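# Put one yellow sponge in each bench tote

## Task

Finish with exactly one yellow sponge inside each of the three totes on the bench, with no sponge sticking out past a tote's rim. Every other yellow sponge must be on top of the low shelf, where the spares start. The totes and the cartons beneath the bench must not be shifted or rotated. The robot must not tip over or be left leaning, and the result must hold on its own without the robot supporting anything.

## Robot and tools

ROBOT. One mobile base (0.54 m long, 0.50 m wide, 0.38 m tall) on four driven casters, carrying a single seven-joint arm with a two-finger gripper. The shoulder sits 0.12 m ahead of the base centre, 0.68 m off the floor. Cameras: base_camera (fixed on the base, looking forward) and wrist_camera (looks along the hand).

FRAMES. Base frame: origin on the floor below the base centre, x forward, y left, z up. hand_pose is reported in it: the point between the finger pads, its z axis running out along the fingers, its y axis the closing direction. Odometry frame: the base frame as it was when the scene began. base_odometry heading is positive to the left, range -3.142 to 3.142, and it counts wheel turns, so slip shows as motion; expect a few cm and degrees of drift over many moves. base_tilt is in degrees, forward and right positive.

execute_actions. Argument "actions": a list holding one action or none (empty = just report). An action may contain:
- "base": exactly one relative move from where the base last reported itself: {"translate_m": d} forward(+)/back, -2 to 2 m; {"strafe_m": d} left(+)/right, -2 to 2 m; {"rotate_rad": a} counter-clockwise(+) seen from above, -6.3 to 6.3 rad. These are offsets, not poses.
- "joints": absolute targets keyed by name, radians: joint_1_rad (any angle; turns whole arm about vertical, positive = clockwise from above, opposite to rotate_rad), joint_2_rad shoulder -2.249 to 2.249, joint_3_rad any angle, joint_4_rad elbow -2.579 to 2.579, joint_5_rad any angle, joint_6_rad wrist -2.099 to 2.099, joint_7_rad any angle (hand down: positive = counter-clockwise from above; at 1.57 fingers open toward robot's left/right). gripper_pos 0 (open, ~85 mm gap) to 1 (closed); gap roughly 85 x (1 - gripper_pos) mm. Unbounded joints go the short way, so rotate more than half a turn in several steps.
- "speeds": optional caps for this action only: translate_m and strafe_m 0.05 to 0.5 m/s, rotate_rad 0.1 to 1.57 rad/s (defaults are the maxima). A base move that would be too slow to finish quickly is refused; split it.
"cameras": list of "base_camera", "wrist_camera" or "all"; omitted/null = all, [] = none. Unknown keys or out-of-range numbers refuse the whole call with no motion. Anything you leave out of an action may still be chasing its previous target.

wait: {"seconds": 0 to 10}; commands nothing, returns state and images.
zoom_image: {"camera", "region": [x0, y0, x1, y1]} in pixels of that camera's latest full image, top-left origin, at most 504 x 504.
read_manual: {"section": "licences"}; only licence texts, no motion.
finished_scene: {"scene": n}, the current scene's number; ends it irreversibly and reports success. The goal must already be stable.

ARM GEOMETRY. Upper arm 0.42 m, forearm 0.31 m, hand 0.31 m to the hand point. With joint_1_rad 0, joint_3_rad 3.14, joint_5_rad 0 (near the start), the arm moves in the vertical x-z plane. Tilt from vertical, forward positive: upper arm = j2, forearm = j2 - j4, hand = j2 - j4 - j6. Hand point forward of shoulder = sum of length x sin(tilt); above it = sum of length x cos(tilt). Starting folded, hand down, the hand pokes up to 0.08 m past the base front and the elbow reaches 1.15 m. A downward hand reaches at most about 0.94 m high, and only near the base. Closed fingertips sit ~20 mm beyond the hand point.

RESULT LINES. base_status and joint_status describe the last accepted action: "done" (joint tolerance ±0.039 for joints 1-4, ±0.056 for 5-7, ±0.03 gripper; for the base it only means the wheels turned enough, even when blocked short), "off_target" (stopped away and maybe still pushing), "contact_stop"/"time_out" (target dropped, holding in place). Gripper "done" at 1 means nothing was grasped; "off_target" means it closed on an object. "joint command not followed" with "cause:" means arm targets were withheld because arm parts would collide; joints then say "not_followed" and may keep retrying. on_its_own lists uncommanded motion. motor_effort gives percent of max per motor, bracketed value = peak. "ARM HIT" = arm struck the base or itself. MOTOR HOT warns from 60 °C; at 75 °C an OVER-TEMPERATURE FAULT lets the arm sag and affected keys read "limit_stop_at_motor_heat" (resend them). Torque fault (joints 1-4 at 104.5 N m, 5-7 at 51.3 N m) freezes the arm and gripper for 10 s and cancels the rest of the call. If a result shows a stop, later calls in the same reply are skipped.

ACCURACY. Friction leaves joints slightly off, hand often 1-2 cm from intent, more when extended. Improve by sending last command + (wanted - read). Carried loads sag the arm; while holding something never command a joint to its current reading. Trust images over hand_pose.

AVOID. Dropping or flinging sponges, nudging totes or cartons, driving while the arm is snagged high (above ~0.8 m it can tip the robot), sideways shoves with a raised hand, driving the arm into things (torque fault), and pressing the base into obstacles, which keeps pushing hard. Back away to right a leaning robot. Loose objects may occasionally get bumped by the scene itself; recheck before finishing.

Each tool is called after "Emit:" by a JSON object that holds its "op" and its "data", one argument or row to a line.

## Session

Emit:
{"op": "execute_actions", "data": {
  "actions": [
    {"joints":{"joint_1_rad":0,"joint_2_rad":-0.3,"joint_4_rad":-0.9,"joint_6_rad":-1.4,"joint_7_rad":1.57}}
  ]
}}

Scene clock: 3.13 s.
base_odometry: x=+0.000 y=+0.000 heading=+0.000 (m, m, rad; odometry frame)
base_tilt: forward=-0.6 right=-0.1 (deg)
base_status: not commanded
joint_positions: joint_1_rad=-0.020 joint_2_rad=-0.323 joint_3_rad=+3.134 joint_4_rad=-0.908 joint_5_rad=-0.009 joint_6_rad=-1.369 joint_7_rad=+1.570 gripper_pos=+0.000
joint_status: all done
motor_effort: joint_1_rad=+0(0) joint_2_rad=-3(8) joint_3_rad=+0(1) joint_4_rad=+17(23) joint_5_rad=+1(1) joint_6_rad=+9(9) joint_7_rad=-1(2) (%)
hand_pose: x=+0.4476 y=+0.0140 z=+1.2264 quat_wxyz=(-0.011, +0.829, +0.013, +0.559) (m; base frame)
pictures: base_camera, wrist_camera
Images, in order (width x height): base_camera 644x364, wrist_camera 644x476.

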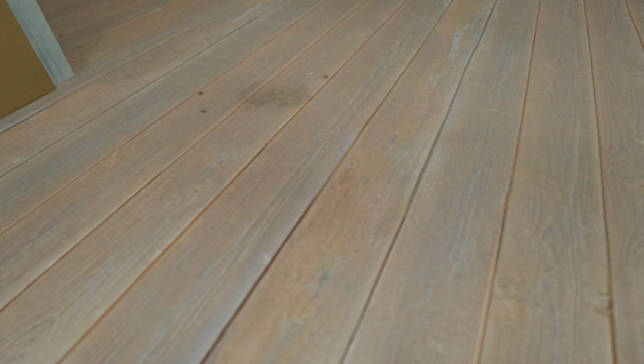

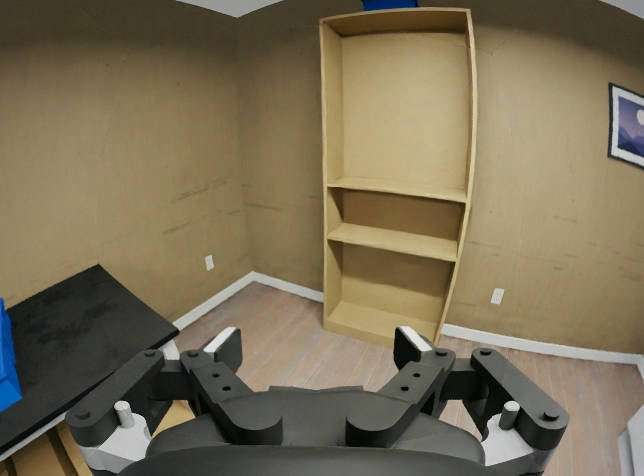

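Emit:
{"op": "execute_actions", "data": {
  "actions": [
    {"joints":{"joint_1_rad":-1.5}}
  ],
  "cameras": ["wrist_camera"]
}}

Emit:
{"op": "execute_actions", "data": {
  "actions": [
    {"joints":{"joint_1_rad":1.7}}
  ],
  "cameras": ["wrist_camera"]
}}

Scene clock: 8.27 s.
base_odometry: x=+0.000 y=+0.000 heading=+0.000 (m, m, rad; odometry frame)
base_tilt: forward=-0.6 right=-0.2 (deg)
base_status: not commanded
joint_positions: joint_1_rad=-1.483 joint_2_rad=-0.322 joint_3_rad=+3.134 joint_4_rad=-0.908 joint_5_rad=-0.009 joint_6_rad=-1.369 joint_7_rad=+1.570 gripper_pos=+0.000
joint_status: all done
motor_effort: joint_1_rad=+1(1) joint_2_rad=-3(3) joint_3_rad=+0(1) joint_4_rad=+16(16) joint_5_rad=+1(1) joint_6_rad=+9(8) joint_7_rad=-1(1) (%)
hand_pose: x=+0.1402 y=+0.3286 z=+1.2262 quat_wxyz=(-0.382, +0.608, +0.563, +0.409) (m; base frame)
pictures: wrist_camera
Images, in order (width x height): wrist_camera 644x476.

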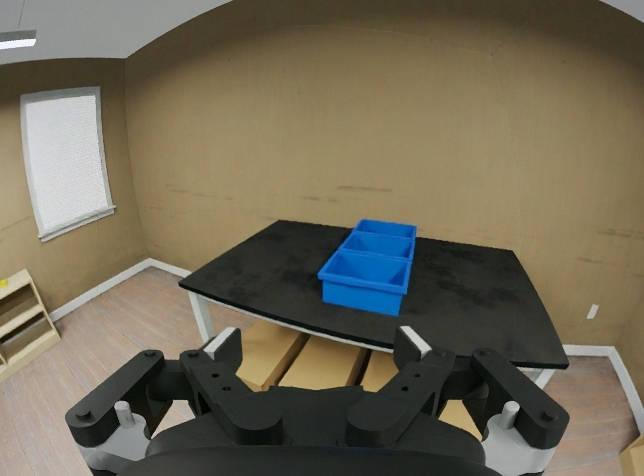

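Scene clock: 12.17 s.
base_odometry: x=+0.000 y=+0.000 heading=+0.000 (m, m, rad; odometry frame)
base_tilt: forward=-0.6 right=-0.2 (deg)
base_status: not commanded
joint_positions: joint_1_rad=-4.567 joint_2_rad=-0.321 joint_3_rad=+3.134 joint_4_rad=-0.908 joint_5_rad=-0.009 joint_6_rad=-1.369 joint_7_rad=+1.570 gripper_pos=+0.000
joint_status: all done
motor_effort: joint_1_rad=+0(0) joint_2_rad=-3(4) joint_3_rad=+0(1) joint_4_rad=+17(16) joint_5_rad=+1(1) joint_6_rad=+9(8) joint_7_rad=-1(1) (%)
hand_pose: x=+0.0786 y=-0.3273 z=+1.2259 quat_wxyz=(-0.419, -0.546, +0.624, -0.369) (m; base frame)
pictures: wrist_camera
Images, in order (width x height): wrist_camera 644x476.

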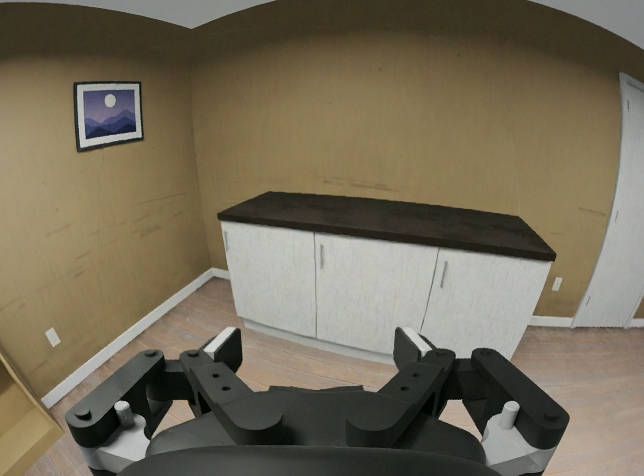

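Emit:
{"op": "execute_actions", "data": {
  "actions": [
    {"base":{"rotate_rad":2.83},"joints":{"joint_1_rad":0,"joint_6_rad":-1.5}}
  ]
}}

Scene clock: 17.80 s.
base_odometry: x=+0.000 y=+0.000 heading=+2.829 (m, m, rad; odometry frame)
base_tilt: forward=-0.6 right=-0.1 (deg)
base_status: done
joint_positions: joint_1_rad=-6.269 joint_2_rad=-0.305 joint_3_rad=+3.134 joint_4_rad=-0.908 joint_5_rad=-0.009 joint_6_rad=-1.469 joint_7_rad=+1.570 gripper_pos=+0.000
joint_status: all done
motor_effort: joint_1_rad=+0(1) joint_2_rad=-3(7) joint_3_rad=+1(2) joint_4_rad=+17(18) joint_5_rad=+1(2) joint_6_rad=+9(8) joint_7_rad=-1(1) (%)
hand_pose: x=+0.4440 y=+0.0027 z=+1.1924 quat_wxyz=(+0.002, -0.860, +0.001, -0.510) (m; base frame)
pictures: base_camera, wrist_camera
Images, in order (width x height): base_camera 644x364, wrist_camera 644x476.

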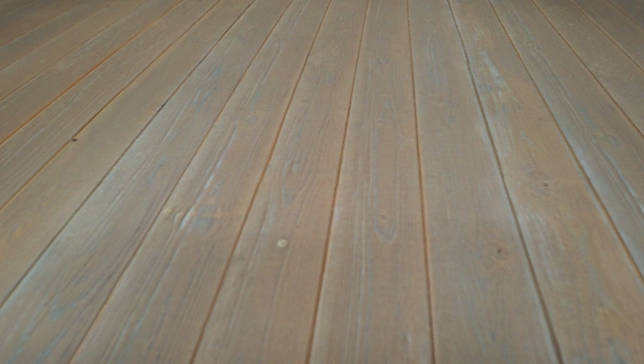

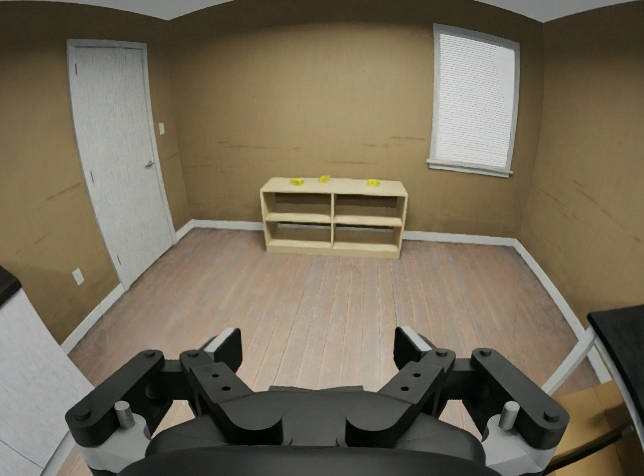

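Emit:
{"op": "execute_actions", "data": {
  "actions": [
    {"base":{"rotate_rad":-0.09}}
  ],
  "cameras": []
}}

Emit:
{"op": "execute_actions", "data": {
  "actions": [
    {"base":{"translate_m":1.6},"joints":{"joint_2_rad":0.1,"joint_4_rad":-1.2,"joint_6_rad":-1.4}}
  ]
}}

Scene clock: 22.03 s.
base_odometry: x=+0.000 y=+0.000 heading=+2.740 (m, m, rad; odometry frame)
base_tilt: forward=-0.6 right=-0.2 (deg)
base_status: done
joint_positions: joint_1_rad=-6.269 joint_2_rad=-0.305 joint_3_rad=+3.134 joint_4_rad=-0.908 joint_5_rad=-0.009 joint_6_rad=-1.469 joint_7_rad=+1.570 gripper_pos=+0.000
joint_status: not commanded
motor_effort: joint_1_rad=+0(0) joint_2_rad=-3(4) joint_3_rad=+0(2) joint_4_rad=+17(17) joint_5_rad=+2(0) joint_6_rad=+8(8) joint_7_rad=-1(1) (%)
hand_pose: x=+0.4440 y=+0.0027 z=+1.1924 quat_wxyz=(+0.002, -0.860, +0.001, -0.510) (m; base frame)
pictures: none
No camera images: the call's "cameras" was empty. Leave "cameras" out to get every camera's image.

Scene clock: 26.60 s.
base_odometry: x=-1.474 y=+0.623 heading=+2.741 (m, m, rad; odometry frame)
base_tilt: forward=-0.6 right=-0.2 (deg)
base_status: done
joint_positions: joint_1_rad=-6.269 joint_2_rad=+0.107 joint_3_rad=+3.134 joint_4_rad=-1.201 joint_5_rad=-0.009 joint_6_rad=-1.425 joint_7_rad=+1.570 gripper_pos=+0.000
joint_status: all done
motor_effort: joint_1_rad=+0(0) joint_2_rad=-23(27) joint_3_rad=+0(2) joint_4_rad=+21(24) joint_5_rad=+1(1) joint_6_rad=+5(8) joint_7_rad=-1(1) (%)
hand_pose: x=+0.5912 y=+0.0005 z=+0.8962 quat_wxyz=(+0.004, -0.979, +0.004, -0.203) (m; base frame)
pictures: base_camera, wrist_camera
Images, in order (width x height): base_camera 644x364, wrist_camera 644x476.

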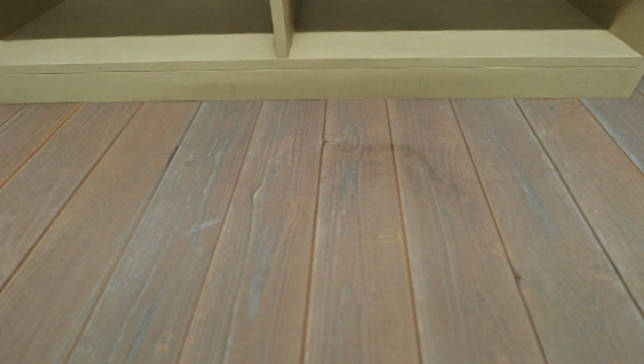

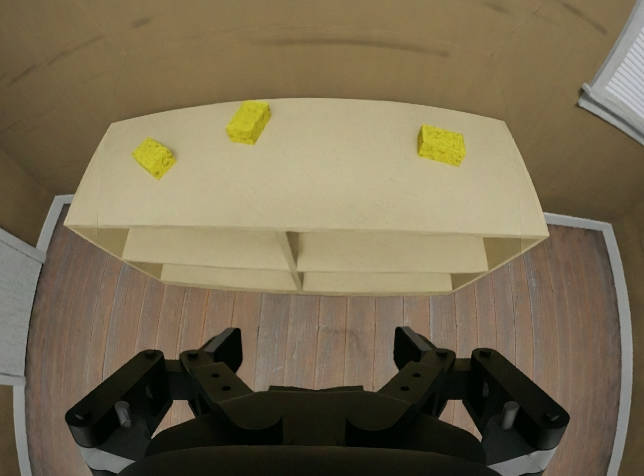

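Emit:
{"op": "execute_actions", "data": {
  "actions": [
    {"base":{"strafe_m":-0.24},"joints":{"joint_7_rad":-0.1}}
  ],
  "cameras": []
}}

Emit:
{"op": "execute_actions", "data": {
  "actions": [
    {"base":{"translate_m":0.3},"joints":{"joint_2_rad":0.5,"joint_4_rad":-1.05,"joint_6_rad":-1.58}}
  ]
}}

Scene clock: 36.60 s.
base_odometry: x=-1.381 y=+0.844 heading=+2.742 (m, m, rad; odometry frame)
base_tilt: forward=-0.6 right=-0.2 (deg)
base_status: done
joint_positions: joint_1_rad=-6.274 joint_2_rad=+0.107 joint_3_rad=+3.136 joint_4_rad=-1.201 joint_5_rad=-0.009 joint_6_rad=-1.425 joint_7_rad=-0.079 gripper_pos=+0.000
joint_status: all done
motor_effort: joint_1_rad=+0(3) joint_2_rad=-22(23) joint_3_rad=+0(2) joint_4_rad=+21(22) joint_5_rad=+1(2) joint_6_rad=+4(4) joint_7_rad=-1(1) (%)
hand_pose: x=+0.5913 y=+0.0021 z=+0.8963 quat_wxyz=(+0.152, -0.663, +0.720, -0.135) (m; base frame)
pictures: none
No camera images: the call's "cameras" was empty. Leave "cameras" out to get every camera's image.

Scene clock: 38.53 s.
base_odometry: x=-1.657 y=+0.961 heading=+2.741 (m, m, rad; odometry frame)
base_tilt: forward=-0.6 right=-0.2 (deg)
base_status: done
joint_positions: joint_1_rad=-6.274 joint_2_rad=+0.512 joint_3_rad=+3.136 joint_4_rad=-1.061 joint_5_rad=-0.009 joint_6_rad=-1.549 joint_7_rad=-0.079 gripper_pos=+0.000
joint_status: all done
motor_effort: joint_1_rad=+0(1) joint_2_rad=-34(41) joint_3_rad=+0(1) joint_4_rad=+19(23) joint_5_rad=+1(2) joint_6_rad=+0(4) joint_7_rad=-1(1) (%)
hand_pose: x=+0.6456 y=+0.0015 z=+0.7365 quat_wxyz=(+0.011, -0.677, +0.736, -0.002) (m; base frame)
pictures: base_camera, wrist_camera
Images, in order (width x height): base_camera 644x364, wrist_camera 644x476.

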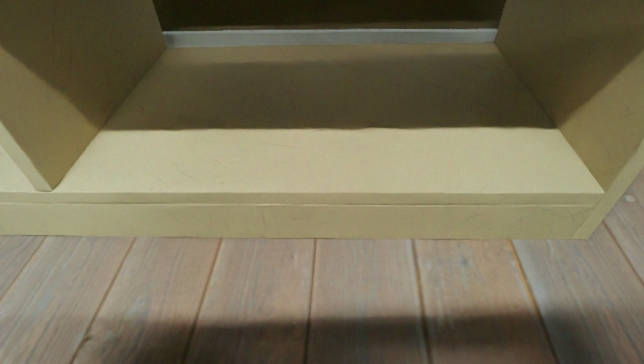

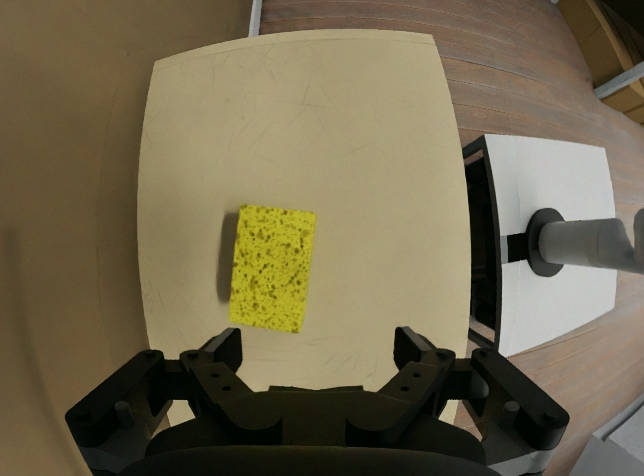

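Emit:
{"op": "execute_actions", "data": {
  "actions": [
    {"base":{"strafe_m":-0.028},"joints":{"joint_2_rad":0.655,"joint_4_rad":-0.95,"joint_6_rad":-1.52,"joint_7_rad":-0.18}}
  ],
  "cameras": ["wrist_camera"]
}}

Scene clock: 43.10 s.
base_odometry: x=-1.646 y=+0.987 heading=+2.742 (m, m, rad; odometry frame)
base_tilt: forward=-0.5 right=-0.2 (deg)
base_status: done
joint_positions: joint_1_rad=-6.276 joint_2_rad=+0.650 joint_3_rad=+3.136 joint_4_rad=-0.962 joint_5_rad=-0.009 joint_6_rad=-1.549 joint_7_rad=-0.135 gripper_pos=+0.000
joint_status: all done
motor_effort: joint_1_rad=+1(3) joint_2_rad=-39(42) joint_3_rad=+0(2) joint_4_rad=+19(21) joint_5_rad=+1(3) joint_6_rad=+0(1) joint_7_rad=-1(1) (%)
hand_pose: x=+0.6818 y=+0.0024 z=+0.6927 quat_wxyz=(-0.003, -0.657, +0.754, +0.011) (m; base frame)
pictures: wrist_camera
Images, in order (width x height): wrist_camera 644x476.

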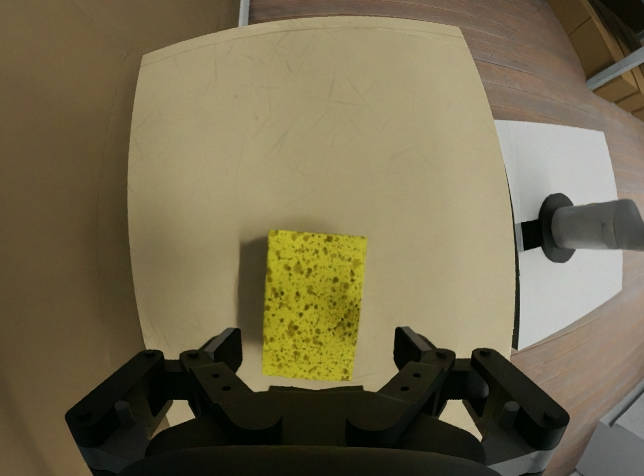

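Centred.

Emit:
{"op": "execute_actions", "data": {
  "actions": [
    {"base":{"translate_m":0.005},"joints":{"joint_2_rad":0.67,"joint_4_rad":-1.19,"joint_6_rad":-1.27,"joint_7_rad":-0.24}}
  ],
  "cameras": ["wrist_camera"]
}}

Emit:
{"op": "execute_actions", "data": {
  "actions": [
    {"joints":{"gripper_pos":1}}
  ],
  "cameras": ["wrist_camera"]
}}

Scene clock: 47.23 s.
base_odometry: x=-1.651 y=+0.989 heading=+2.741 (m, m, rad; odometry frame)
base_tilt: forward=-0.5 right=-0.3 (deg)
base_status: done
joint_positions: joint_1_rad=-6.276 joint_2_rad=+0.657 joint_3_rad=+3.136 joint_4_rad=-1.181 joint_5_rad=-0.009 joint_6_rad=-1.301 joint_7_rad=-0.194 gripper_pos=+0.000
joint_status: all done
motor_effort: joint_1_rad=+1(3) joint_2_rad=-36(42) joint_3_rad=+0(1) joint_4_rad=+16(21) joint_5_rad=+1(2) joint_6_rad=+0(2) joint_7_rad=-1(1) (%)
hand_pose: x=+0.6799 y=+0.0026 z=+0.6206 quat_wxyz=(+0.005, -0.633, +0.774, +0.004) (m; base frame)
pictures: wrist_camera
Images, in order (width x height): wrist_camera 644x476.

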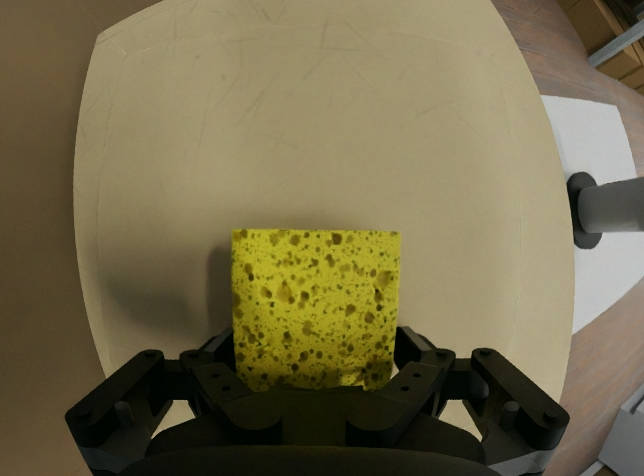

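Scene clock: 48.33 s.
base_odometry: x=-1.651 y=+0.989 heading=+2.741 (m, m, rad; odometry frame)
base_tilt: forward=-0.5 right=-0.1 (deg)
base_status: not commanded
joint_positions: joint_1_rad=-6.276 joint_2_rad=+0.641 joint_3_rad=+3.136 joint_4_rad=-1.181 joint_5_rad=-0.009 joint_6_rad=-1.301 joint_7_rad=-0.194 gripper_pos=+0.368
joint_status: gripper_pos off_target (ended at +0.368, target +1.000)
motor_effort: joint_1_rad=+1(1) joint_2_rad=-32(35) joint_3_rad=+0(0) joint_4_rad=+16(17) joint_5_rad=+1(2) joint_6_rad=+2(4) joint_7_rad=-1(1) (%)
hand_pose: x=+0.6810 y=+0.0026 z=+0.6299 quat_wxyz=(+0.011, -0.633, +0.774, -0.001) (m; base frame)
pictures: wrist_camera
Images, in order (width x height): wrist_camera 644x476.

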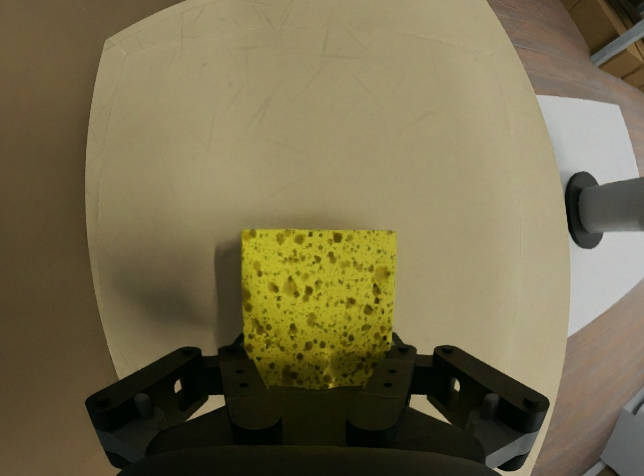

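Emit:
{"op": "execute_actions", "data": {
  "actions": [
    {"joints":{"joint_2_rad":0.0,"joint_4_rad":-1.0,"joint_6_rad":-1.4,"joint_7_rad":0.03}}
  ],
  "cameras": []
}}

Emit:
{"op": "execute_actions", "data": {
  "actions": [
    {"base":{"translate_m":-1.72}}
  ],
  "cameras": []
}}

Emit:
{"op": "execute_actions", "data": {
  "actions": [
    {"base":{"rotate_rad":-1.571},"joints":{"joint_7_rad":1.57}}
  ]
}}

Scene clock: 55.07 s.
base_odometry: x=-1.651 y=+0.989 heading=+2.741 (m, m, rad; odometry frame)
base_tilt: forward=-0.5 right=-0.3 (deg)
base_status: not commanded
joint_positions: joint_1_rad=-6.276 joint_2_rad=+0.004 joint_3_rad=+3.136 joint_4_rad=-1.009 joint_5_rad=-0.009 joint_6_rad=-1.370 joint_7_rad=-0.016 gripper_pos=+0.368
joint_status: all done
motor_effort: joint_1_rad=+0(1) joint_2_rad=-19(43) joint_3_rad=+0(0) joint_4_rad=+21(21) joint_5_rad=+2(2) joint_6_rad=+7(6) joint_7_rad=-1(0) (%)
hand_pose: x=+0.6014 y=+0.0032 z=+1.0435 quat_wxyz=(+0.267, -0.652, +0.662, -0.257) (m; base frame)
pictures: none
No camera images: the call's "cameras" was empty. Leave "cameras" out to get every camera's image.

Scene clock: 59.80 s.
base_odometry: x=-0.067 y=+0.319 heading=+2.741 (m, m, rad; odometry frame)
base_tilt: forward=-0.7 right=-0.2 (deg)
base_status: done
joint_positions: joint_1_rad=-6.276 joint_2_rad=+0.002 joint_3_rad=+3.136 joint_4_rad=-1.008 joint_5_rad=-0.009 joint_6_rad=-1.374 joint_7_rad=-0.016 gripper_pos=+0.368
joint_status: not commanded
motor_effort: joint_1_rad=+0(1) joint_2_rad=-20(23) joint_3_rad=+1(2) joint_4_rad=+21(23) joint_5_rad=+1(1) joint_6_rad=+6(7) joint_7_rad=-1(1) (%)
hand_pose: x=+0.6000 y=+0.0034 z=+1.0433 quat_wxyz=(+0.266, -0.652, +0.662, -0.256) (m; base frame)
pictures: none
No camera images: the call's "cameras" was empty. Leave "cameras" out to get every camera's image.

Scene clock: 62.13 s.
base_odometry: x=-0.067 y=+0.319 heading=+1.171 (m, m, rad; odometry frame)
base_tilt: forward=-0.6 right=-0.2 (deg)
base_status: done
joint_positions: joint_1_rad=-6.277 joint_2_rad=+0.002 joint_3_rad=+3.139 joint_4_rad=-1.008 joint_5_rad=-0.009 joint_6_rad=-1.374 joint_7_rad=+1.549 gripper_pos=+0.368
joint_status: all done
motor_effort: joint_1_rad=+0(3) joint_2_rad=-18(22) joint_3_rad=+0(3) joint_4_rad=+21(22) joint_5_rad=+1(3) joint_6_rad=+7(6) joint_7_rad=-1(1) (%)
hand_pose: x=+0.6000 y=+0.0022 z=+1.0433 quat_wxyz=(+0.008, -0.929, +0.011, -0.369) (m; base frame)
pictures: base_camera, wrist_camera
Images, in order (width x height): base_camera 644x364, wrist_camera 644x476.

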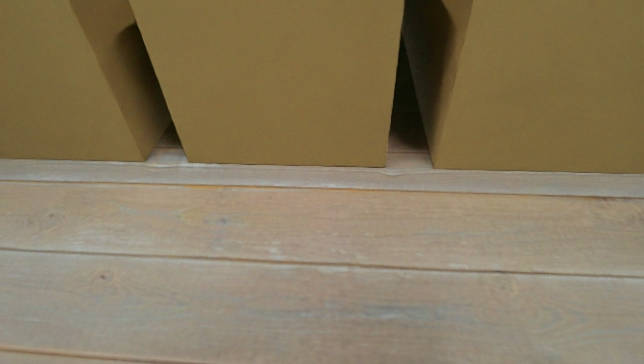

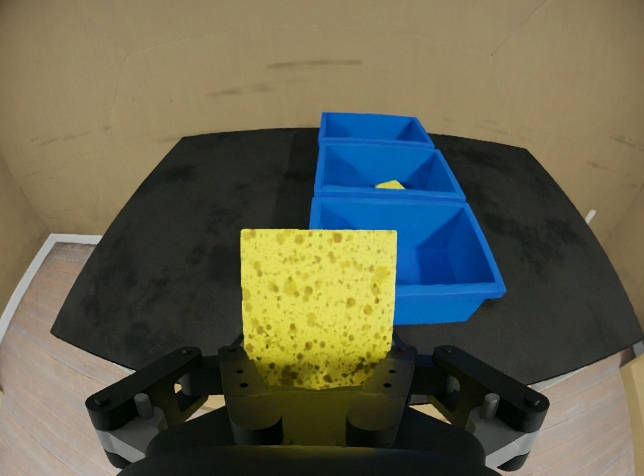

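Emit:
{"op": "execute_actions", "data": {
  "actions": [
    {"base":{"strafe_m":-0.12},"joints":{"joint_2_rad":0.74,"joint_4_rad":-0.475,"joint_6_rad":-0.655,"joint_7_rad":0}}
  ],
  "cameras": []
}}

Emit:
{"op": "execute_actions", "data": {
  "actions": [
    {"base":{"translate_m":0.26},"speeds":{"translate_m":0.2}}
  ]
}}

Scene clock: 68.60 s.
base_odometry: x=+0.044 y=+0.272 heading=+1.170 (m, m, rad; odometry frame)
base_tilt: forward=-0.5 right=-0.2 (deg)
base_status: done
joint_positions: joint_1_rad=-6.277 joint_2_rad=+0.738 joint_3_rad=+3.139 joint_4_rad=-0.489 joint_5_rad=-0.009 joint_6_rad=-0.686 joint_7_rad=+0.040 gripper_pos=+0.368
joint_status: all done
motor_effort: joint_1_rad=+0(3) joint_2_rad=-46(49) joint_3_rad=+0(3) joint_4_rad=+24(26) joint_5_rad=+2(0) joint_6_rad=+9(9) joint_7_rad=-1(1) (%)
hand_pose: x=+0.9913 y=-0.0009 z=+0.9941 quat_wxyz=(+0.402, -0.587, +0.569, -0.413) (m; base frame)
pictures: none
No camera images: the call's "cameras" was empty. Leave "cameras" out to get every camera's image.

Scene clock: 70.67 s.
base_odometry: x=+0.146 y=+0.512 heading=+1.170 (m, m, rad; odometry frame)
base_tilt: forward=-0.5 right=-0.2 (deg)
base_status: done
joint_positions: joint_1_rad=-6.277 joint_2_rad=+0.739 joint_3_rad=+3.139 joint_4_rad=-0.487 joint_5_rad=-0.009 joint_6_rad=-0.684 joint_7_rad=+0.040 gripper_pos=+0.368
joint_status: not commanded
motor_effort: joint_1_rad=+0(3) joint_2_rad=-47(50) joint_3_rad=+0(1) joint_4_rad=+24(25) joint_5_rad=+2(2) joint_6_rad=+9(10) joint_7_rad=-1(1) (%)
hand_pose: x=+0.9917 y=-0.0007 z=+0.9959 quat_wxyz=(+0.403, -0.586, +0.568, -0.414) (m; base frame)
pictures: base_camera, wrist_camera
Images, in order (width x height): base_camera 644x364, wrist_camera 644x476.

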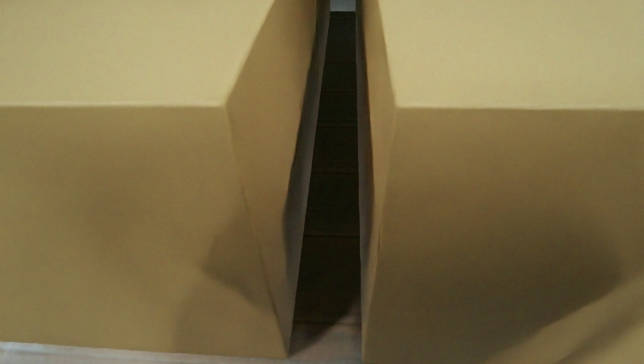

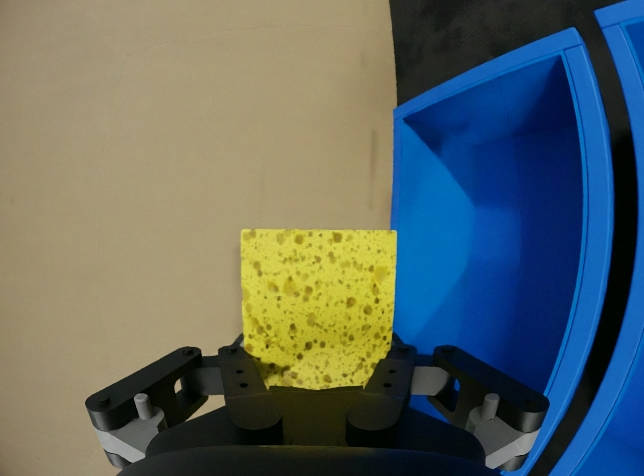

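Emit:
{"op": "execute_actions", "data": {
  "actions": [
    {"joints":{"joint_2_rad":0.8,"joint_4_rad":-0.36,"joint_6_rad":-0.95}}
  ],
  "cameras": ["wrist_camera"]
}}

Scene clock: 73.90 s.
base_odometry: x=+0.146 y=+0.512 heading=+1.170 (m, m, rad; odometry frame)
base_tilt: forward=-0.6 right=-0.3 (deg)
base_status: not commanded
joint_positions: joint_1_rad=-6.277 joint_2_rad=+0.783 joint_3_rad=+3.139 joint_4_rad=-0.373 joint_5_rad=-0.009 joint_6_rad=-0.927 joint_7_rad=+0.040 gripper_pos=+0.368
joint_status: all done
motor_effort: joint_1_rad=+0(0) joint_2_rad=-46(47) joint_3_rad=-1(0) joint_4_rad=+23(25) joint_5_rad=+2(1) joint_6_rad=+8(9) joint_7_rad=-1(1) (%)
hand_pose: x=+0.9747 y=-0.0002 z=+0.9547 quat_wxyz=(+0.353, -0.621, +0.600, -0.361) (m; base frame)
pictures: wrist_camera
Images, in order (width x height): wrist_camera 644x476.

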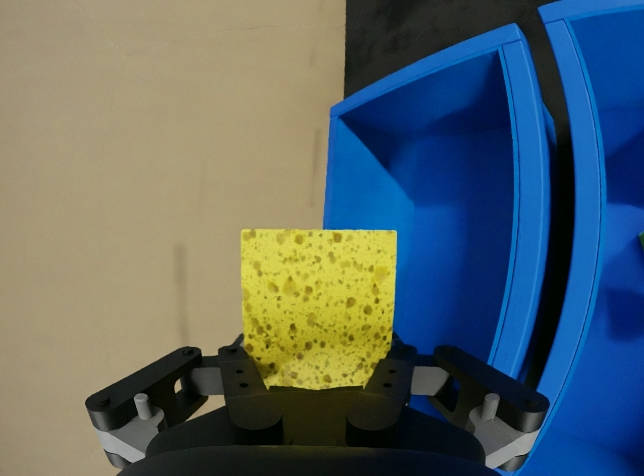

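Emit:
{"op": "execute_actions", "data": {
  "actions": [
    {"joints":{"gripper_pos":0}}
  ],
  "cameras": ["wrist_camera"]
}}

Emit:
{"op": "execute_actions", "data": {
  "actions": [
    {"joints":{"joint_2_rad":0.2,"joint_4_rad":-0.75,"joint_6_rad":-1.75,"joint_7_rad":1.57}}
  ],
  "cameras": ["wrist_camera"]
}}

Scene clock: 78.57 s.
base_odometry: x=+0.146 y=+0.512 heading=+1.170 (m, m, rad; odometry frame)
base_tilt: forward=-0.5 right=-0.1 (deg)
base_status: not commanded
joint_positions: joint_1_rad=-6.277 joint_2_rad=+0.783 joint_3_rad=+3.139 joint_4_rad=-0.373 joint_5_rad=-0.009 joint_6_rad=-0.927 joint_7_rad=+0.040 gripper_pos=+0.000
joint_status: all done
motor_effort: joint_1_rad=+1(0) joint_2_rad=-46(47) joint_3_rad=+0(0) joint_4_rad=+22(23) joint_5_rad=+2(2) joint_6_rad=+8(9) joint_7_rad=-1(1) (%)
hand_pose: x=+0.9747 y=-0.0002 z=+0.9547 quat_wxyz=(+0.353, -0.621, +0.600, -0.361) (m; base frame)
pictures: wrist_camera
Images, in order (width x height): wrist_camera 644x476.

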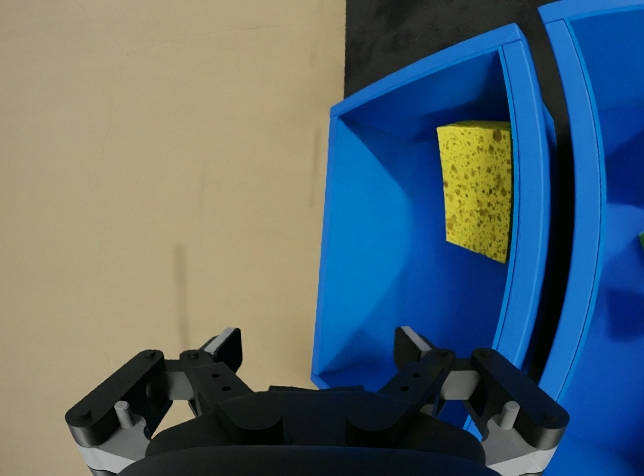

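Scene clock: 80.87 s.
base_odometry: x=+0.146 y=+0.512 heading=+1.170 (m, m, rad; odometry frame)
base_tilt: forward=-0.6 right=-0.2 (deg)
base_status: not commanded
joint_positions: joint_1_rad=-6.277 joint_2_rad=+0.205 joint_3_rad=+3.139 joint_4_rad=-0.736 joint_5_rad=-0.009 joint_6_rad=-1.724 joint_7_rad=+1.531 gripper_pos=+0.000
joint_status: all done
motor_effort: joint_1_rad=+0(1) joint_2_rad=-24(49) joint_3_rad=+0(0) joint_4_rad=+18(23) joint_5_rad=+2(2) joint_6_rad=+6(8) joint_7_rad=-1(1) (%)
hand_pose: x=+0.6013 y=+0.0025 z=+1.0022 quat_wxyz=(+0.009, -0.972, +0.019, -0.236) (m; base frame)
pictures: wrist_camera
Images, in order (width x height): wrist_camera 644x476.

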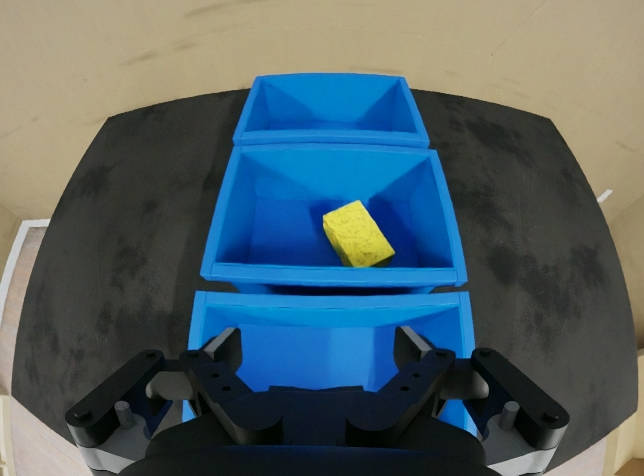

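Emit:
{"op": "execute_actions", "data": {
  "actions": [
    {"base":{"translate_m":-0.89},"joints":{"joint_2_rad":0.1,"joint_4_rad":-1.2,"joint_6_rad":-1.5}}
  ],
  "cameras": []
}}

Emit:
{"op": "execute_actions", "data": {
  "actions": [
    {"base":{"rotate_rad":1.571},"joints":{"joint_7_rad":0.4}}
  ],
  "cameras": []
}}

Emit:
{"op": "execute_actions", "data": {
  "actions": [
    {"base":{"translate_m":1.8},"joints":{"joint_2_rad":0.45,"joint_4_rad":-1.05,"joint_6_rad":-1.6}}
  ]
}}

Scene clock: 89.67 s.
base_odometry: x=-0.202 y=-0.308 heading=+1.170 (m, m, rad; odometry frame)
base_tilt: forward=-0.6 right=-0.2 (deg)
base_status: done
joint_positions: joint_1_rad=-6.279 joint_2_rad=+0.110 joint_3_rad=+3.138 joint_4_rad=-1.192 joint_5_rad=-0.009 joint_6_rad=-1.530 joint_7_rad=+1.531 gripper_pos=+0.000
joint_status: all done
motor_effort: joint_1_rad=+1(3) joint_2_rad=-23(29) joint_3_rad=+0(2) joint_4_rad=+21(22) joint_5_rad=+1(2) joint_6_rad=+3(4) joint_7_rad=-1(1) (%)
hand_pose: x=+0.5630 y=+0.0037 z=+0.8871 quat_wxyz=(+0.008, -0.988, +0.020, -0.154) (m; base frame)
pictures: none
No camera images: the call's "cameras" was empty. Leave "cameras" out to get every camera's image.

Scene clock: 92.00 s.
base_odometry: x=-0.202 y=-0.308 heading=+2.740 (m, m, rad; odometry frame)
base_tilt: forward=-0.6 right=-0.3 (deg)
base_status: done
joint_positions: joint_1_rad=-6.285 joint_2_rad=+0.110 joint_3_rad=+3.132 joint_4_rad=-1.192 joint_5_rad=-0.009 joint_6_rad=-1.524 joint_7_rad=+0.421 gripper_pos=+0.000
joint_status: all done
motor_effort: joint_1_rad=+1(3) joint_2_rad=-22(25) joint_3_rad=+0(3) joint_4_rad=+21(20) joint_5_rad=+1(0) joint_6_rad=+4(3) joint_7_rad=-1(1) (%)
hand_pose: x=+0.5645 y=+0.0089 z=+0.8876 quat_wxyz=(+0.090, -0.832, +0.532, -0.129) (m; base frame)
pictures: none
No camera images: the call's "cameras" was empty. Leave "cameras" out to get every camera's image.

Scene clock: 96.97 s.
base_odometry: x=-1.859 y=+0.393 heading=+2.741 (m, m, rad; odometry frame)
base_tilt: forward=-0.6 right=-0.2 (deg)
base_status: done
joint_positions: joint_1_rad=-6.285 joint_2_rad=+0.449 joint_3_rad=+3.132 joint_4_rad=-1.060 joint_5_rad=-0.009 joint_6_rad=-1.570 joint_7_rad=+0.421 gripper_pos=+0.000
joint_status: all done
motor_effort: joint_1_rad=+0(1) joint_2_rad=-33(36) joint_3_rad=+0(1) joint_4_rad=+20(22) joint_5_rad=+2(2) joint_6_rad=+0(4) joint_7_rad=-1(1) (%)
hand_pose: x=+0.6347 y=+0.0091 z=+0.7693 quat_wxyz=(+0.022, -0.842, +0.539, -0.022) (m; base frame)
pictures: base_camera, wrist_camera
Images, in order (width x height): base_camera 644x364, wrist_camera 644x476.

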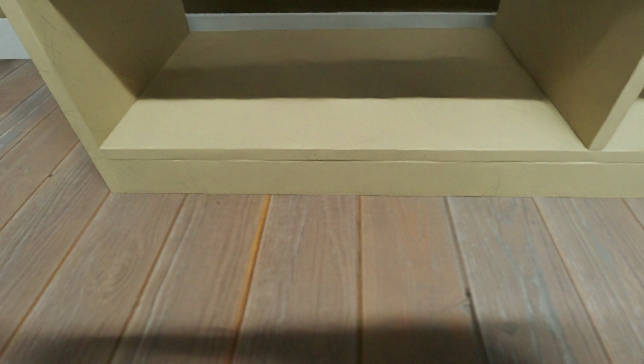

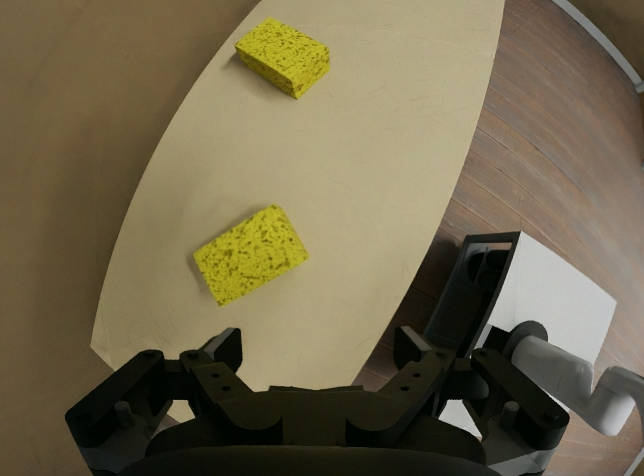

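Emit:
{"op": "execute_actions", "data": {
  "actions": [
    {"base":{"translate_m":0.027},"joints":{"joint_2_rad":0.655,"joint_4_rad":-0.95,"joint_6_rad":-1.52,"joint_7_rad":-0.65}}
  ],
  "cameras": ["wrist_camera"]
}}

Scene clock: 104.53 s.
base_odometry: x=-1.884 y=+0.404 heading=+2.742 (m, m, rad; odometry frame)
base_tilt: forward=-0.6 right=-0.3 (deg)
base_status: done
joint_positions: joint_1_rad=-6.285 joint_2_rad=+0.644 joint_3_rad=+3.132 joint_4_rad=-0.963 joint_5_rad=-0.009 joint_6_rad=-1.548 joint_7_rad=-0.625 gripper_pos=+0.000
joint_status: all done
motor_effort: joint_1_rad=+0(3) joint_2_rad=-38(41) joint_3_rad=+0(2) joint_4_rad=+19(19) joint_5_rad=+1(2) joint_6_rad=+0(2) joint_7_rad=-1(1) (%)
hand_pose: x=+0.6815 y=+0.0093 z=+0.6962 quat_wxyz=(-0.002, -0.459, +0.888, +0.009) (m; base frame)
pictures: wrist_camera
Images, in order (width x height): wrist_camera 644x476.

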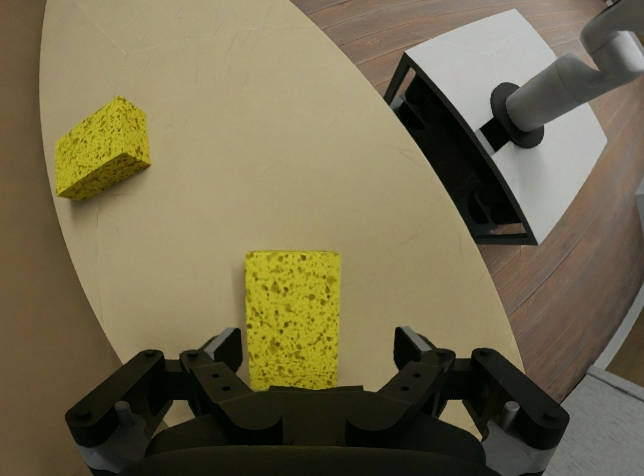

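Emit:
{"op": "execute_actions", "data": {
  "actions": [
    {"base":{"translate_m":0.021}}
  ],
  "cameras": []
}}

Emit:
{"op": "execute_actions", "data": {
  "actions": [
    {"joints":{"joint_2_rad":0.67,"joint_4_rad":-1.19,"joint_6_rad":-1.27}}
  ],
  "cameras": ["wrist_camera"]
}}

Scene clock: 108.87 s.
base_odometry: x=-1.904 y=+0.412 heading=+2.743 (m, m, rad; odometry frame)
base_tilt: forward=-0.6 right=-0.3 (deg)
base_status: done
joint_positions: joint_1_rad=-6.285 joint_2_rad=+0.649 joint_3_rad=+3.132 joint_4_rad=-0.960 joint_5_rad=-0.009 joint_6_rad=-1.547 joint_7_rad=-0.625 gripper_pos=+0.000
joint_status: not commanded
motor_effort: joint_1_rad=+1(3) joint_2_rad=-39(42) joint_3_rad=+0(2) joint_4_rad=+19(19) joint_5_rad=+1(1) joint_6_rad=+0(1) joint_7_rad=-1(1) (%)
hand_pose: x=+0.6828 y=+0.0093 z=+0.6940 quat_wxyz=(-0.003, -0.459, +0.888, +0.010) (m; base frame)
pictures: none
No camera images: the call's "cameras" was empty. Leave "cameras" out to get every camera's image.

Scene clock: 110.13 s.
base_odometry: x=-1.904 y=+0.412 heading=+2.743 (m, m, rad; odometry frame)
base_tilt: forward=-0.6 right=-0.2 (deg)
base_status: not commanded
joint_positions: joint_1_rad=-6.285 joint_2_rad=+0.657 joint_3_rad=+3.132 joint_4_rad=-1.182 joint_5_rad=-0.009 joint_6_rad=-1.300 joint_7_rad=-0.625 gripper_pos=+0.000
joint_status: all done
motor_effort: joint_1_rad=+0(1) joint_2_rad=-38(40) joint_3_rad=+0(1) joint_4_rad=+18(20) joint_5_rad=+1(2) joint_6_rad=+1(2) joint_7_rad=-1(1) (%)
hand_pose: x=+0.6796 y=+0.0095 z=+0.6207 quat_wxyz=(+0.004, -0.458, +0.889, +0.006) (m; base frame)
pictures: wrist_camera
Images, in order (width x height): wrist_camera 644x476.

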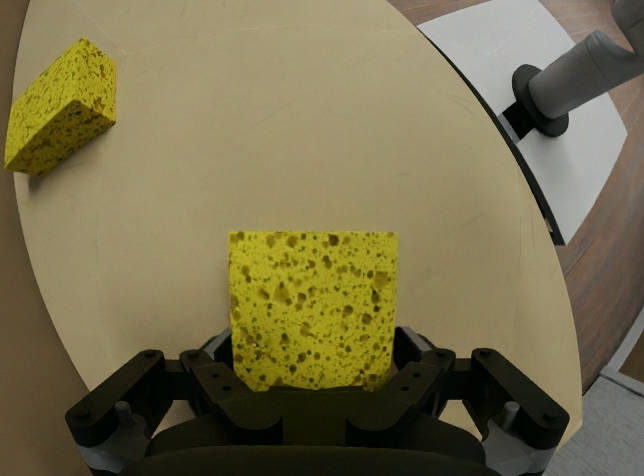

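Emit:
{"op": "execute_actions", "data": {
  "actions": [
    {"joints":{"gripper_pos":1}}
  ],
  "cameras": []
}}

Emit:
{"op": "execute_actions", "data": {
  "actions": [
    {"joints":{"joint_2_rad":0.0,"joint_4_rad":-1.0,"joint_6_rad":-1.4,"joint_7_rad":0.03}}
  ],
  "cameras": []
}}

Emit:
{"op": "execute_actions", "data": {
  "actions": [
    {"base":{"translate_m":-1.85}}
  ],
  "cameras": []
}}

Emit:
{"op": "execute_actions", "data": {
  "actions": [
    {"base":{"rotate_rad":-1.572}}
  ],
  "cameras": []
}}

Emit:
{"op": "execute_actions", "data": {
  "actions": [
    {"base":{"translate_m":0.81}}
  ]
}}

Scene clock: 116.50 s.
base_odometry: x=-1.904 y=+0.412 heading=+2.743 (m, m, rad; odometry frame)
base_tilt: forward=-0.5 right=-0.2 (deg)
base_status: not commanded
joint_positions: joint_1_rad=-6.285 joint_2_rad=+0.641 joint_3_rad=+3.132 joint_4_rad=-1.180 joint_5_rad=-0.009 joint_6_rad=-1.300 joint_7_rad=-0.625 gripper_pos=+0.376
joint_status: gripper_pos off_target (ended at +0.376, target +1.000)
motor_effort: joint_1_rad=+0(2) joint_2_rad=-32(36) joint_3_rad=+0(1) joint_4_rad=+16(16) joint_5_rad=+2(3) joint_6_rad=+3(4) joint_7_rad=-1(1) (%)
hand_pose: x=+0.6812 y=+0.0095 z=+0.6301 quat_wxyz=(+0.012, -0.458, +0.889, +0.002) (m; base frame)
pictures: none
No camera images: the call's "cameras" was empty. Leave "cameras" out to get every camera's image.

Scene clock: 118.43 s.
base_odometry: x=-1.904 y=+0.412 heading=+2.743 (m, m, rad; odometry frame)
base_tilt: forward=-0.6 right=-0.2 (deg)
base_status: not commanded
joint_positions: joint_1_rad=-6.285 joint_2_rad=+0.004 joint_3_rad=+3.132 joint_4_rad=-1.009 joint_5_rad=-0.009 joint_6_rad=-1.370 joint_7_rad=-0.014 gripper_pos=+0.377
joint_status: all done
motor_effort: joint_1_rad=+0(0) joint_2_rad=-18(44) joint_3_rad=+0(0) joint_4_rad=+21(22) joint_5_rad=+2(2) joint_6_rad=+6(7) joint_7_rad=-1(1) (%)
hand_pose: x=+0.6012 y=+0.0094 z=+1.0434 quat_wxyz=(+0.268, -0.656, +0.657, -0.256) (m; base frame)
pictures: none
No camera images: the call's "cameras" was empty. Leave "cameras" out to get every camera's image.

Scene clock: 123.53 s.
base_odometry: x=-0.198 y=-0.304 heading=+2.744 (m, m, rad; odometry frame)
base_tilt: forward=-0.7 right=-0.2 (deg)
base_status: done
joint_positions: joint_1_rad=-6.285 joint_2_rad=+0.003 joint_3_rad=+3.133 joint_4_rad=-1.008 joint_5_rad=-0.009 joint_6_rad=-1.375 joint_7_rad=-0.014 gripper_pos=+0.377
joint_status: not commanded
motor_effort: joint_1_rad=+0(3) joint_2_rad=-20(24) joint_3_rad=+0(3) joint_4_rad=+21(22) joint_5_rad=+2(1) joint_6_rad=+7(7) joint_7_rad=-1(1) (%)
hand_pose: x=+0.5998 y=+0.0092 z=+1.0432 quat_wxyz=(+0.267, -0.657, +0.658, -0.255) (m; base frame)
pictures: none
No camera images: the call's "cameras" was empty. Leave "cameras" out to get every camera's image.

Scene clock: 125.87 s.
base_odometry: x=-0.198 y=-0.304 heading=+1.173 (m, m, rad; odometry frame)
base_tilt: forward=-0.6 right=-0.2 (deg)
base_status: done
joint_positions: joint_1_rad=-6.282 joint_2_rad=+0.003 joint_3_rad=+3.137 joint_4_rad=-1.008 joint_5_rad=-0.009 joint_6_rad=-1.375 joint_7_rad=-0.014 gripper_pos=+0.377
joint_status: not commanded
motor_effort: joint_1_rad=+0(3) joint_2_rad=-18(22) joint_3_rad=+0(3) joint_4_rad=+20(21) joint_5_rad=+1(2) joint_6_rad=+7(7) joint_7_rad=-1(1) (%)
hand_pose: x=+0.6000 y=+0.0056 z=+1.0432 quat_wxyz=(+0.266, -0.654, +0.660, -0.256) (m; base frame)
pictures: none
No camera images: the call's "cameras" was empty. Leave "cameras" out to get every camera's image.

Scene clock: 128.87 s.
base_odometry: x=+0.117 y=+0.442 heading=+1.172 (m, m, rad; odometry frame)
base_tilt: forward=-0.6 right=-0.2 (deg)
base_status: done
joint_positions: joint_1_rad=-6.282 joint_2_rad=+0.002 joint_3_rad=+3.137 joint_4_rad=-1.007 joint_5_rad=-0.009 joint_6_rad=-1.376 joint_7_rad=-0.014 gripper_pos=+0.377
joint_status: not commanded
motor_effort: joint_1_rad=+1(1) joint_2_rad=-19(22) joint_3_rad=+0(1) joint_4_rad=+21(21) joint_5_rad=+2(1) joint_6_rad=+7(7) joint_7_rad=-1(1) (%)
hand_pose: x=+0.5993 y=+0.0056 z=+1.0437 quat_wxyz=(+0.266, -0.654, +0.660, -0.256) (m; base frame)
pictures: base_camera, wrist_camera
Images, in order (width x height): base_camera 644x364, wrist_camera 644x476.

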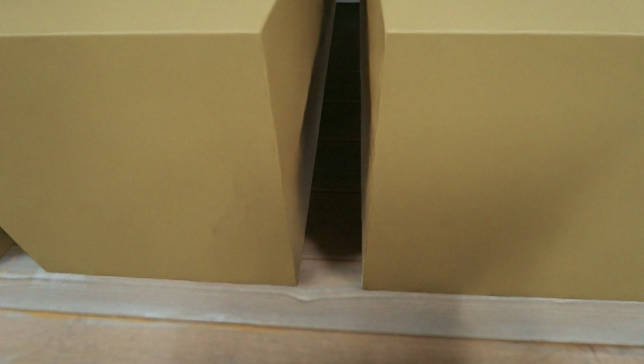

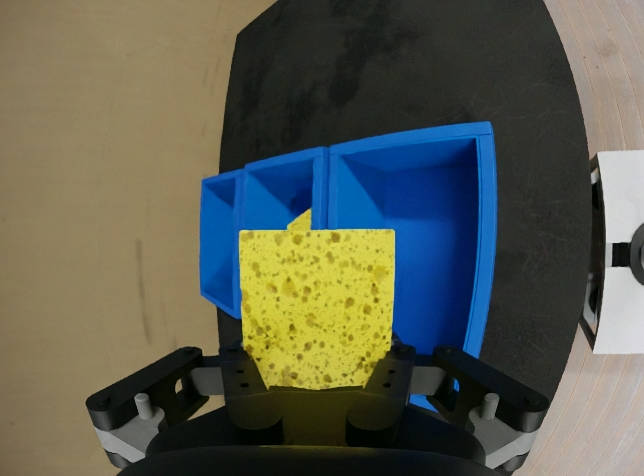

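Emit:
{"op": "execute_actions", "data": {
  "actions": [
    {"base":{"translate_m":0.03},"joints":{"joint_2_rad":0.16}}
  ],
  "cameras": ["wrist_camera"]
}}

Scene clock: 132.90 s.
base_odometry: x=+0.129 y=+0.470 heading=+1.171 (m, m, rad; odometry frame)
base_tilt: forward=-0.6 right=-0.2 (deg)
base_status: done
joint_positions: joint_1_rad=-6.282 joint_2_rad=+0.165 joint_3_rad=+3.137 joint_4_rad=-1.004 joint_5_rad=-0.009 joint_6_rad=-1.376 joint_7_rad=-0.014 gripper_pos=+0.377
joint_status: all done
motor_effort: joint_1_rad=+0(1) joint_2_rad=-25(29) joint_3_rad=+0(1) joint_4_rad=+21(23) joint_5_rad=+2(2) joint_6_rad=+4(6) joint_7_rad=-1(1) (%)
hand_pose: x=+0.6523 y=+0.0056 z=+0.9620 quat_wxyz=(+0.213, -0.673, +0.679, -0.202) (m; base frame)
pictures: wrist_camera
Images, in order (width x height): wrist_camera 644x476.

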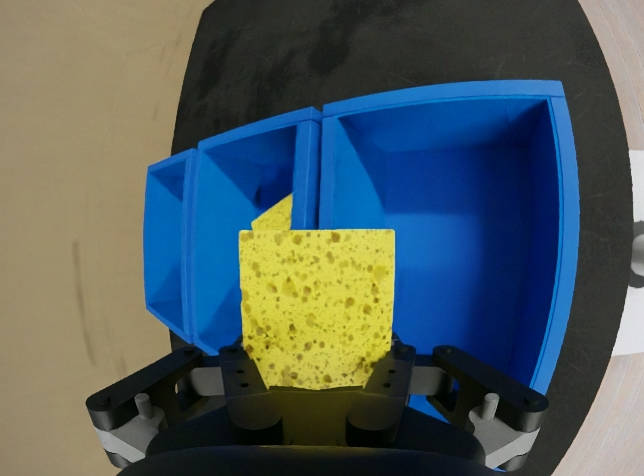

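Emit:
{"op": "execute_actions", "data": {
  "actions": [
    {"base":{"translate_m":-0.035}}
  ],
  "cameras": []
}}

Emit:
{"op": "execute_actions", "data": {
  "actions": [
    {"joints":{"gripper_pos":0}}
  ],
  "cameras": []
}}

Emit:
{"op": "execute_actions", "data": {
  "actions": [
    {"joints":{"joint_2_rad":0.1,"joint_4_rad":-0.7,"joint_6_rad":-1.75,"joint_7_rad":1.57}}
  ],
  "cameras": ["wrist_camera"]
}}

Scene clock: 141.37 s.
base_odometry: x=+0.115 y=+0.438 heading=+1.172 (m, m, rad; odometry frame)
base_tilt: forward=-0.6 right=-0.2 (deg)
base_status: done
joint_positions: joint_1_rad=-6.282 joint_2_rad=+0.158 joint_3_rad=+3.137 joint_4_rad=-1.004 joint_5_rad=-0.009 joint_6_rad=-1.377 joint_7_rad=-0.014 gripper_pos=+0.377
joint_status: not commanded
motor_effort: joint_1_rad=+1(2) joint_2_rad=-23(30) joint_3_rad=+0(1) joint_4_rad=+21(23) joint_5_rad=+1(2) joint_6_rad=+5(6) joint_7_rad=-1(1) (%)
hand_pose: x=+0.6500 y=+0.0056 z=+0.9662 quat_wxyz=(+0.215, -0.672, +0.678, -0.205) (m; base frame)
pictures: none
No camera images: the call's "cameras" was empty. Leave "cameras" out to get every camera's image.

Scene clock: 142.47 s.
base_odometry: x=+0.115 y=+0.438 heading=+1.172 (m, m, rad; odometry frame)
base_tilt: forward=-0.6 right=-0.3 (deg)
base_status: not commanded
joint_positions: joint_1_rad=-6.282 joint_2_rad=+0.158 joint_3_rad=+3.137 joint_4_rad=-1.004 joint_5_rad=-0.009 joint_6_rad=-1.377 joint_7_rad=-0.014 gripper_pos=+0.000
joint_status: all done
motor_effort: joint_1_rad=+0(0) joint_2_rad=-24(25) joint_3_rad=+0(0) joint_4_rad=+21(22) joint_5_rad=+1(2) joint_6_rad=+5(6) joint_7_rad=-1(1) (%)
hand_pose: x=+0.6500 y=+0.0056 z=+0.9662 quat_wxyz=(+0.215, -0.672, +0.678, -0.205) (m; base frame)
pictures: none
No camera images: the call's "cameras" was empty. Leave "cameras" out to get every camera's image.

Scene clock: 144.33 s.
base_odometry: x=+0.115 y=+0.438 heading=+1.172 (m, m, rad; odometry frame)
base_tilt: forward=-0.7 right=-0.2 (deg)
base_status: not commanded
joint_positions: joint_1_rad=-6.282 joint_2_rad=+0.115 joint_3_rad=+3.137 joint_4_rad=-0.709 joint_5_rad=-0.009 joint_6_rad=-1.721 joint_7_rad=+1.545 gripper_pos=+0.000
joint_status: all done
motor_effort: joint_1_rad=+0(0) joint_2_rad=-19(25) joint_3_rad=+0(0) joint_4_rad=+17(22) joint_5_rad=+1(1) joint_6_rad=+5(6) joint_7_rad=-1(0) (%)
hand_pose: x=+0.5726 y=+0.0054 z=+1.0560 quat_wxyz=(+0.009, -0.956, +0.009, -0.294) (m; base frame)
pictures: wrist_camera
Images, in order (width x height): wrist_camera 644x476.

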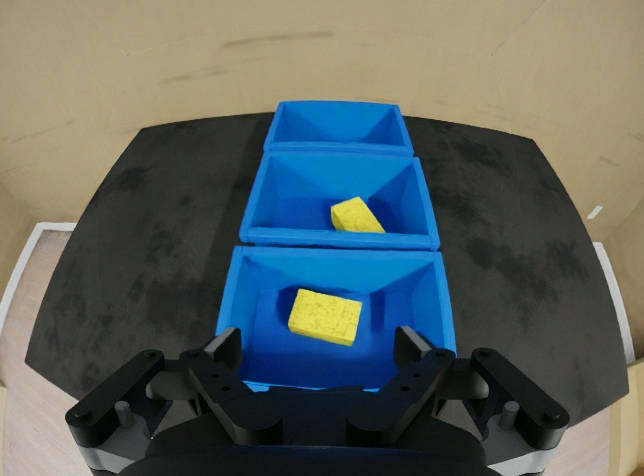

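Emit:
{"op": "finished_scene", "data": {
  "scene": 2
}}

The scene is finished: the task was done.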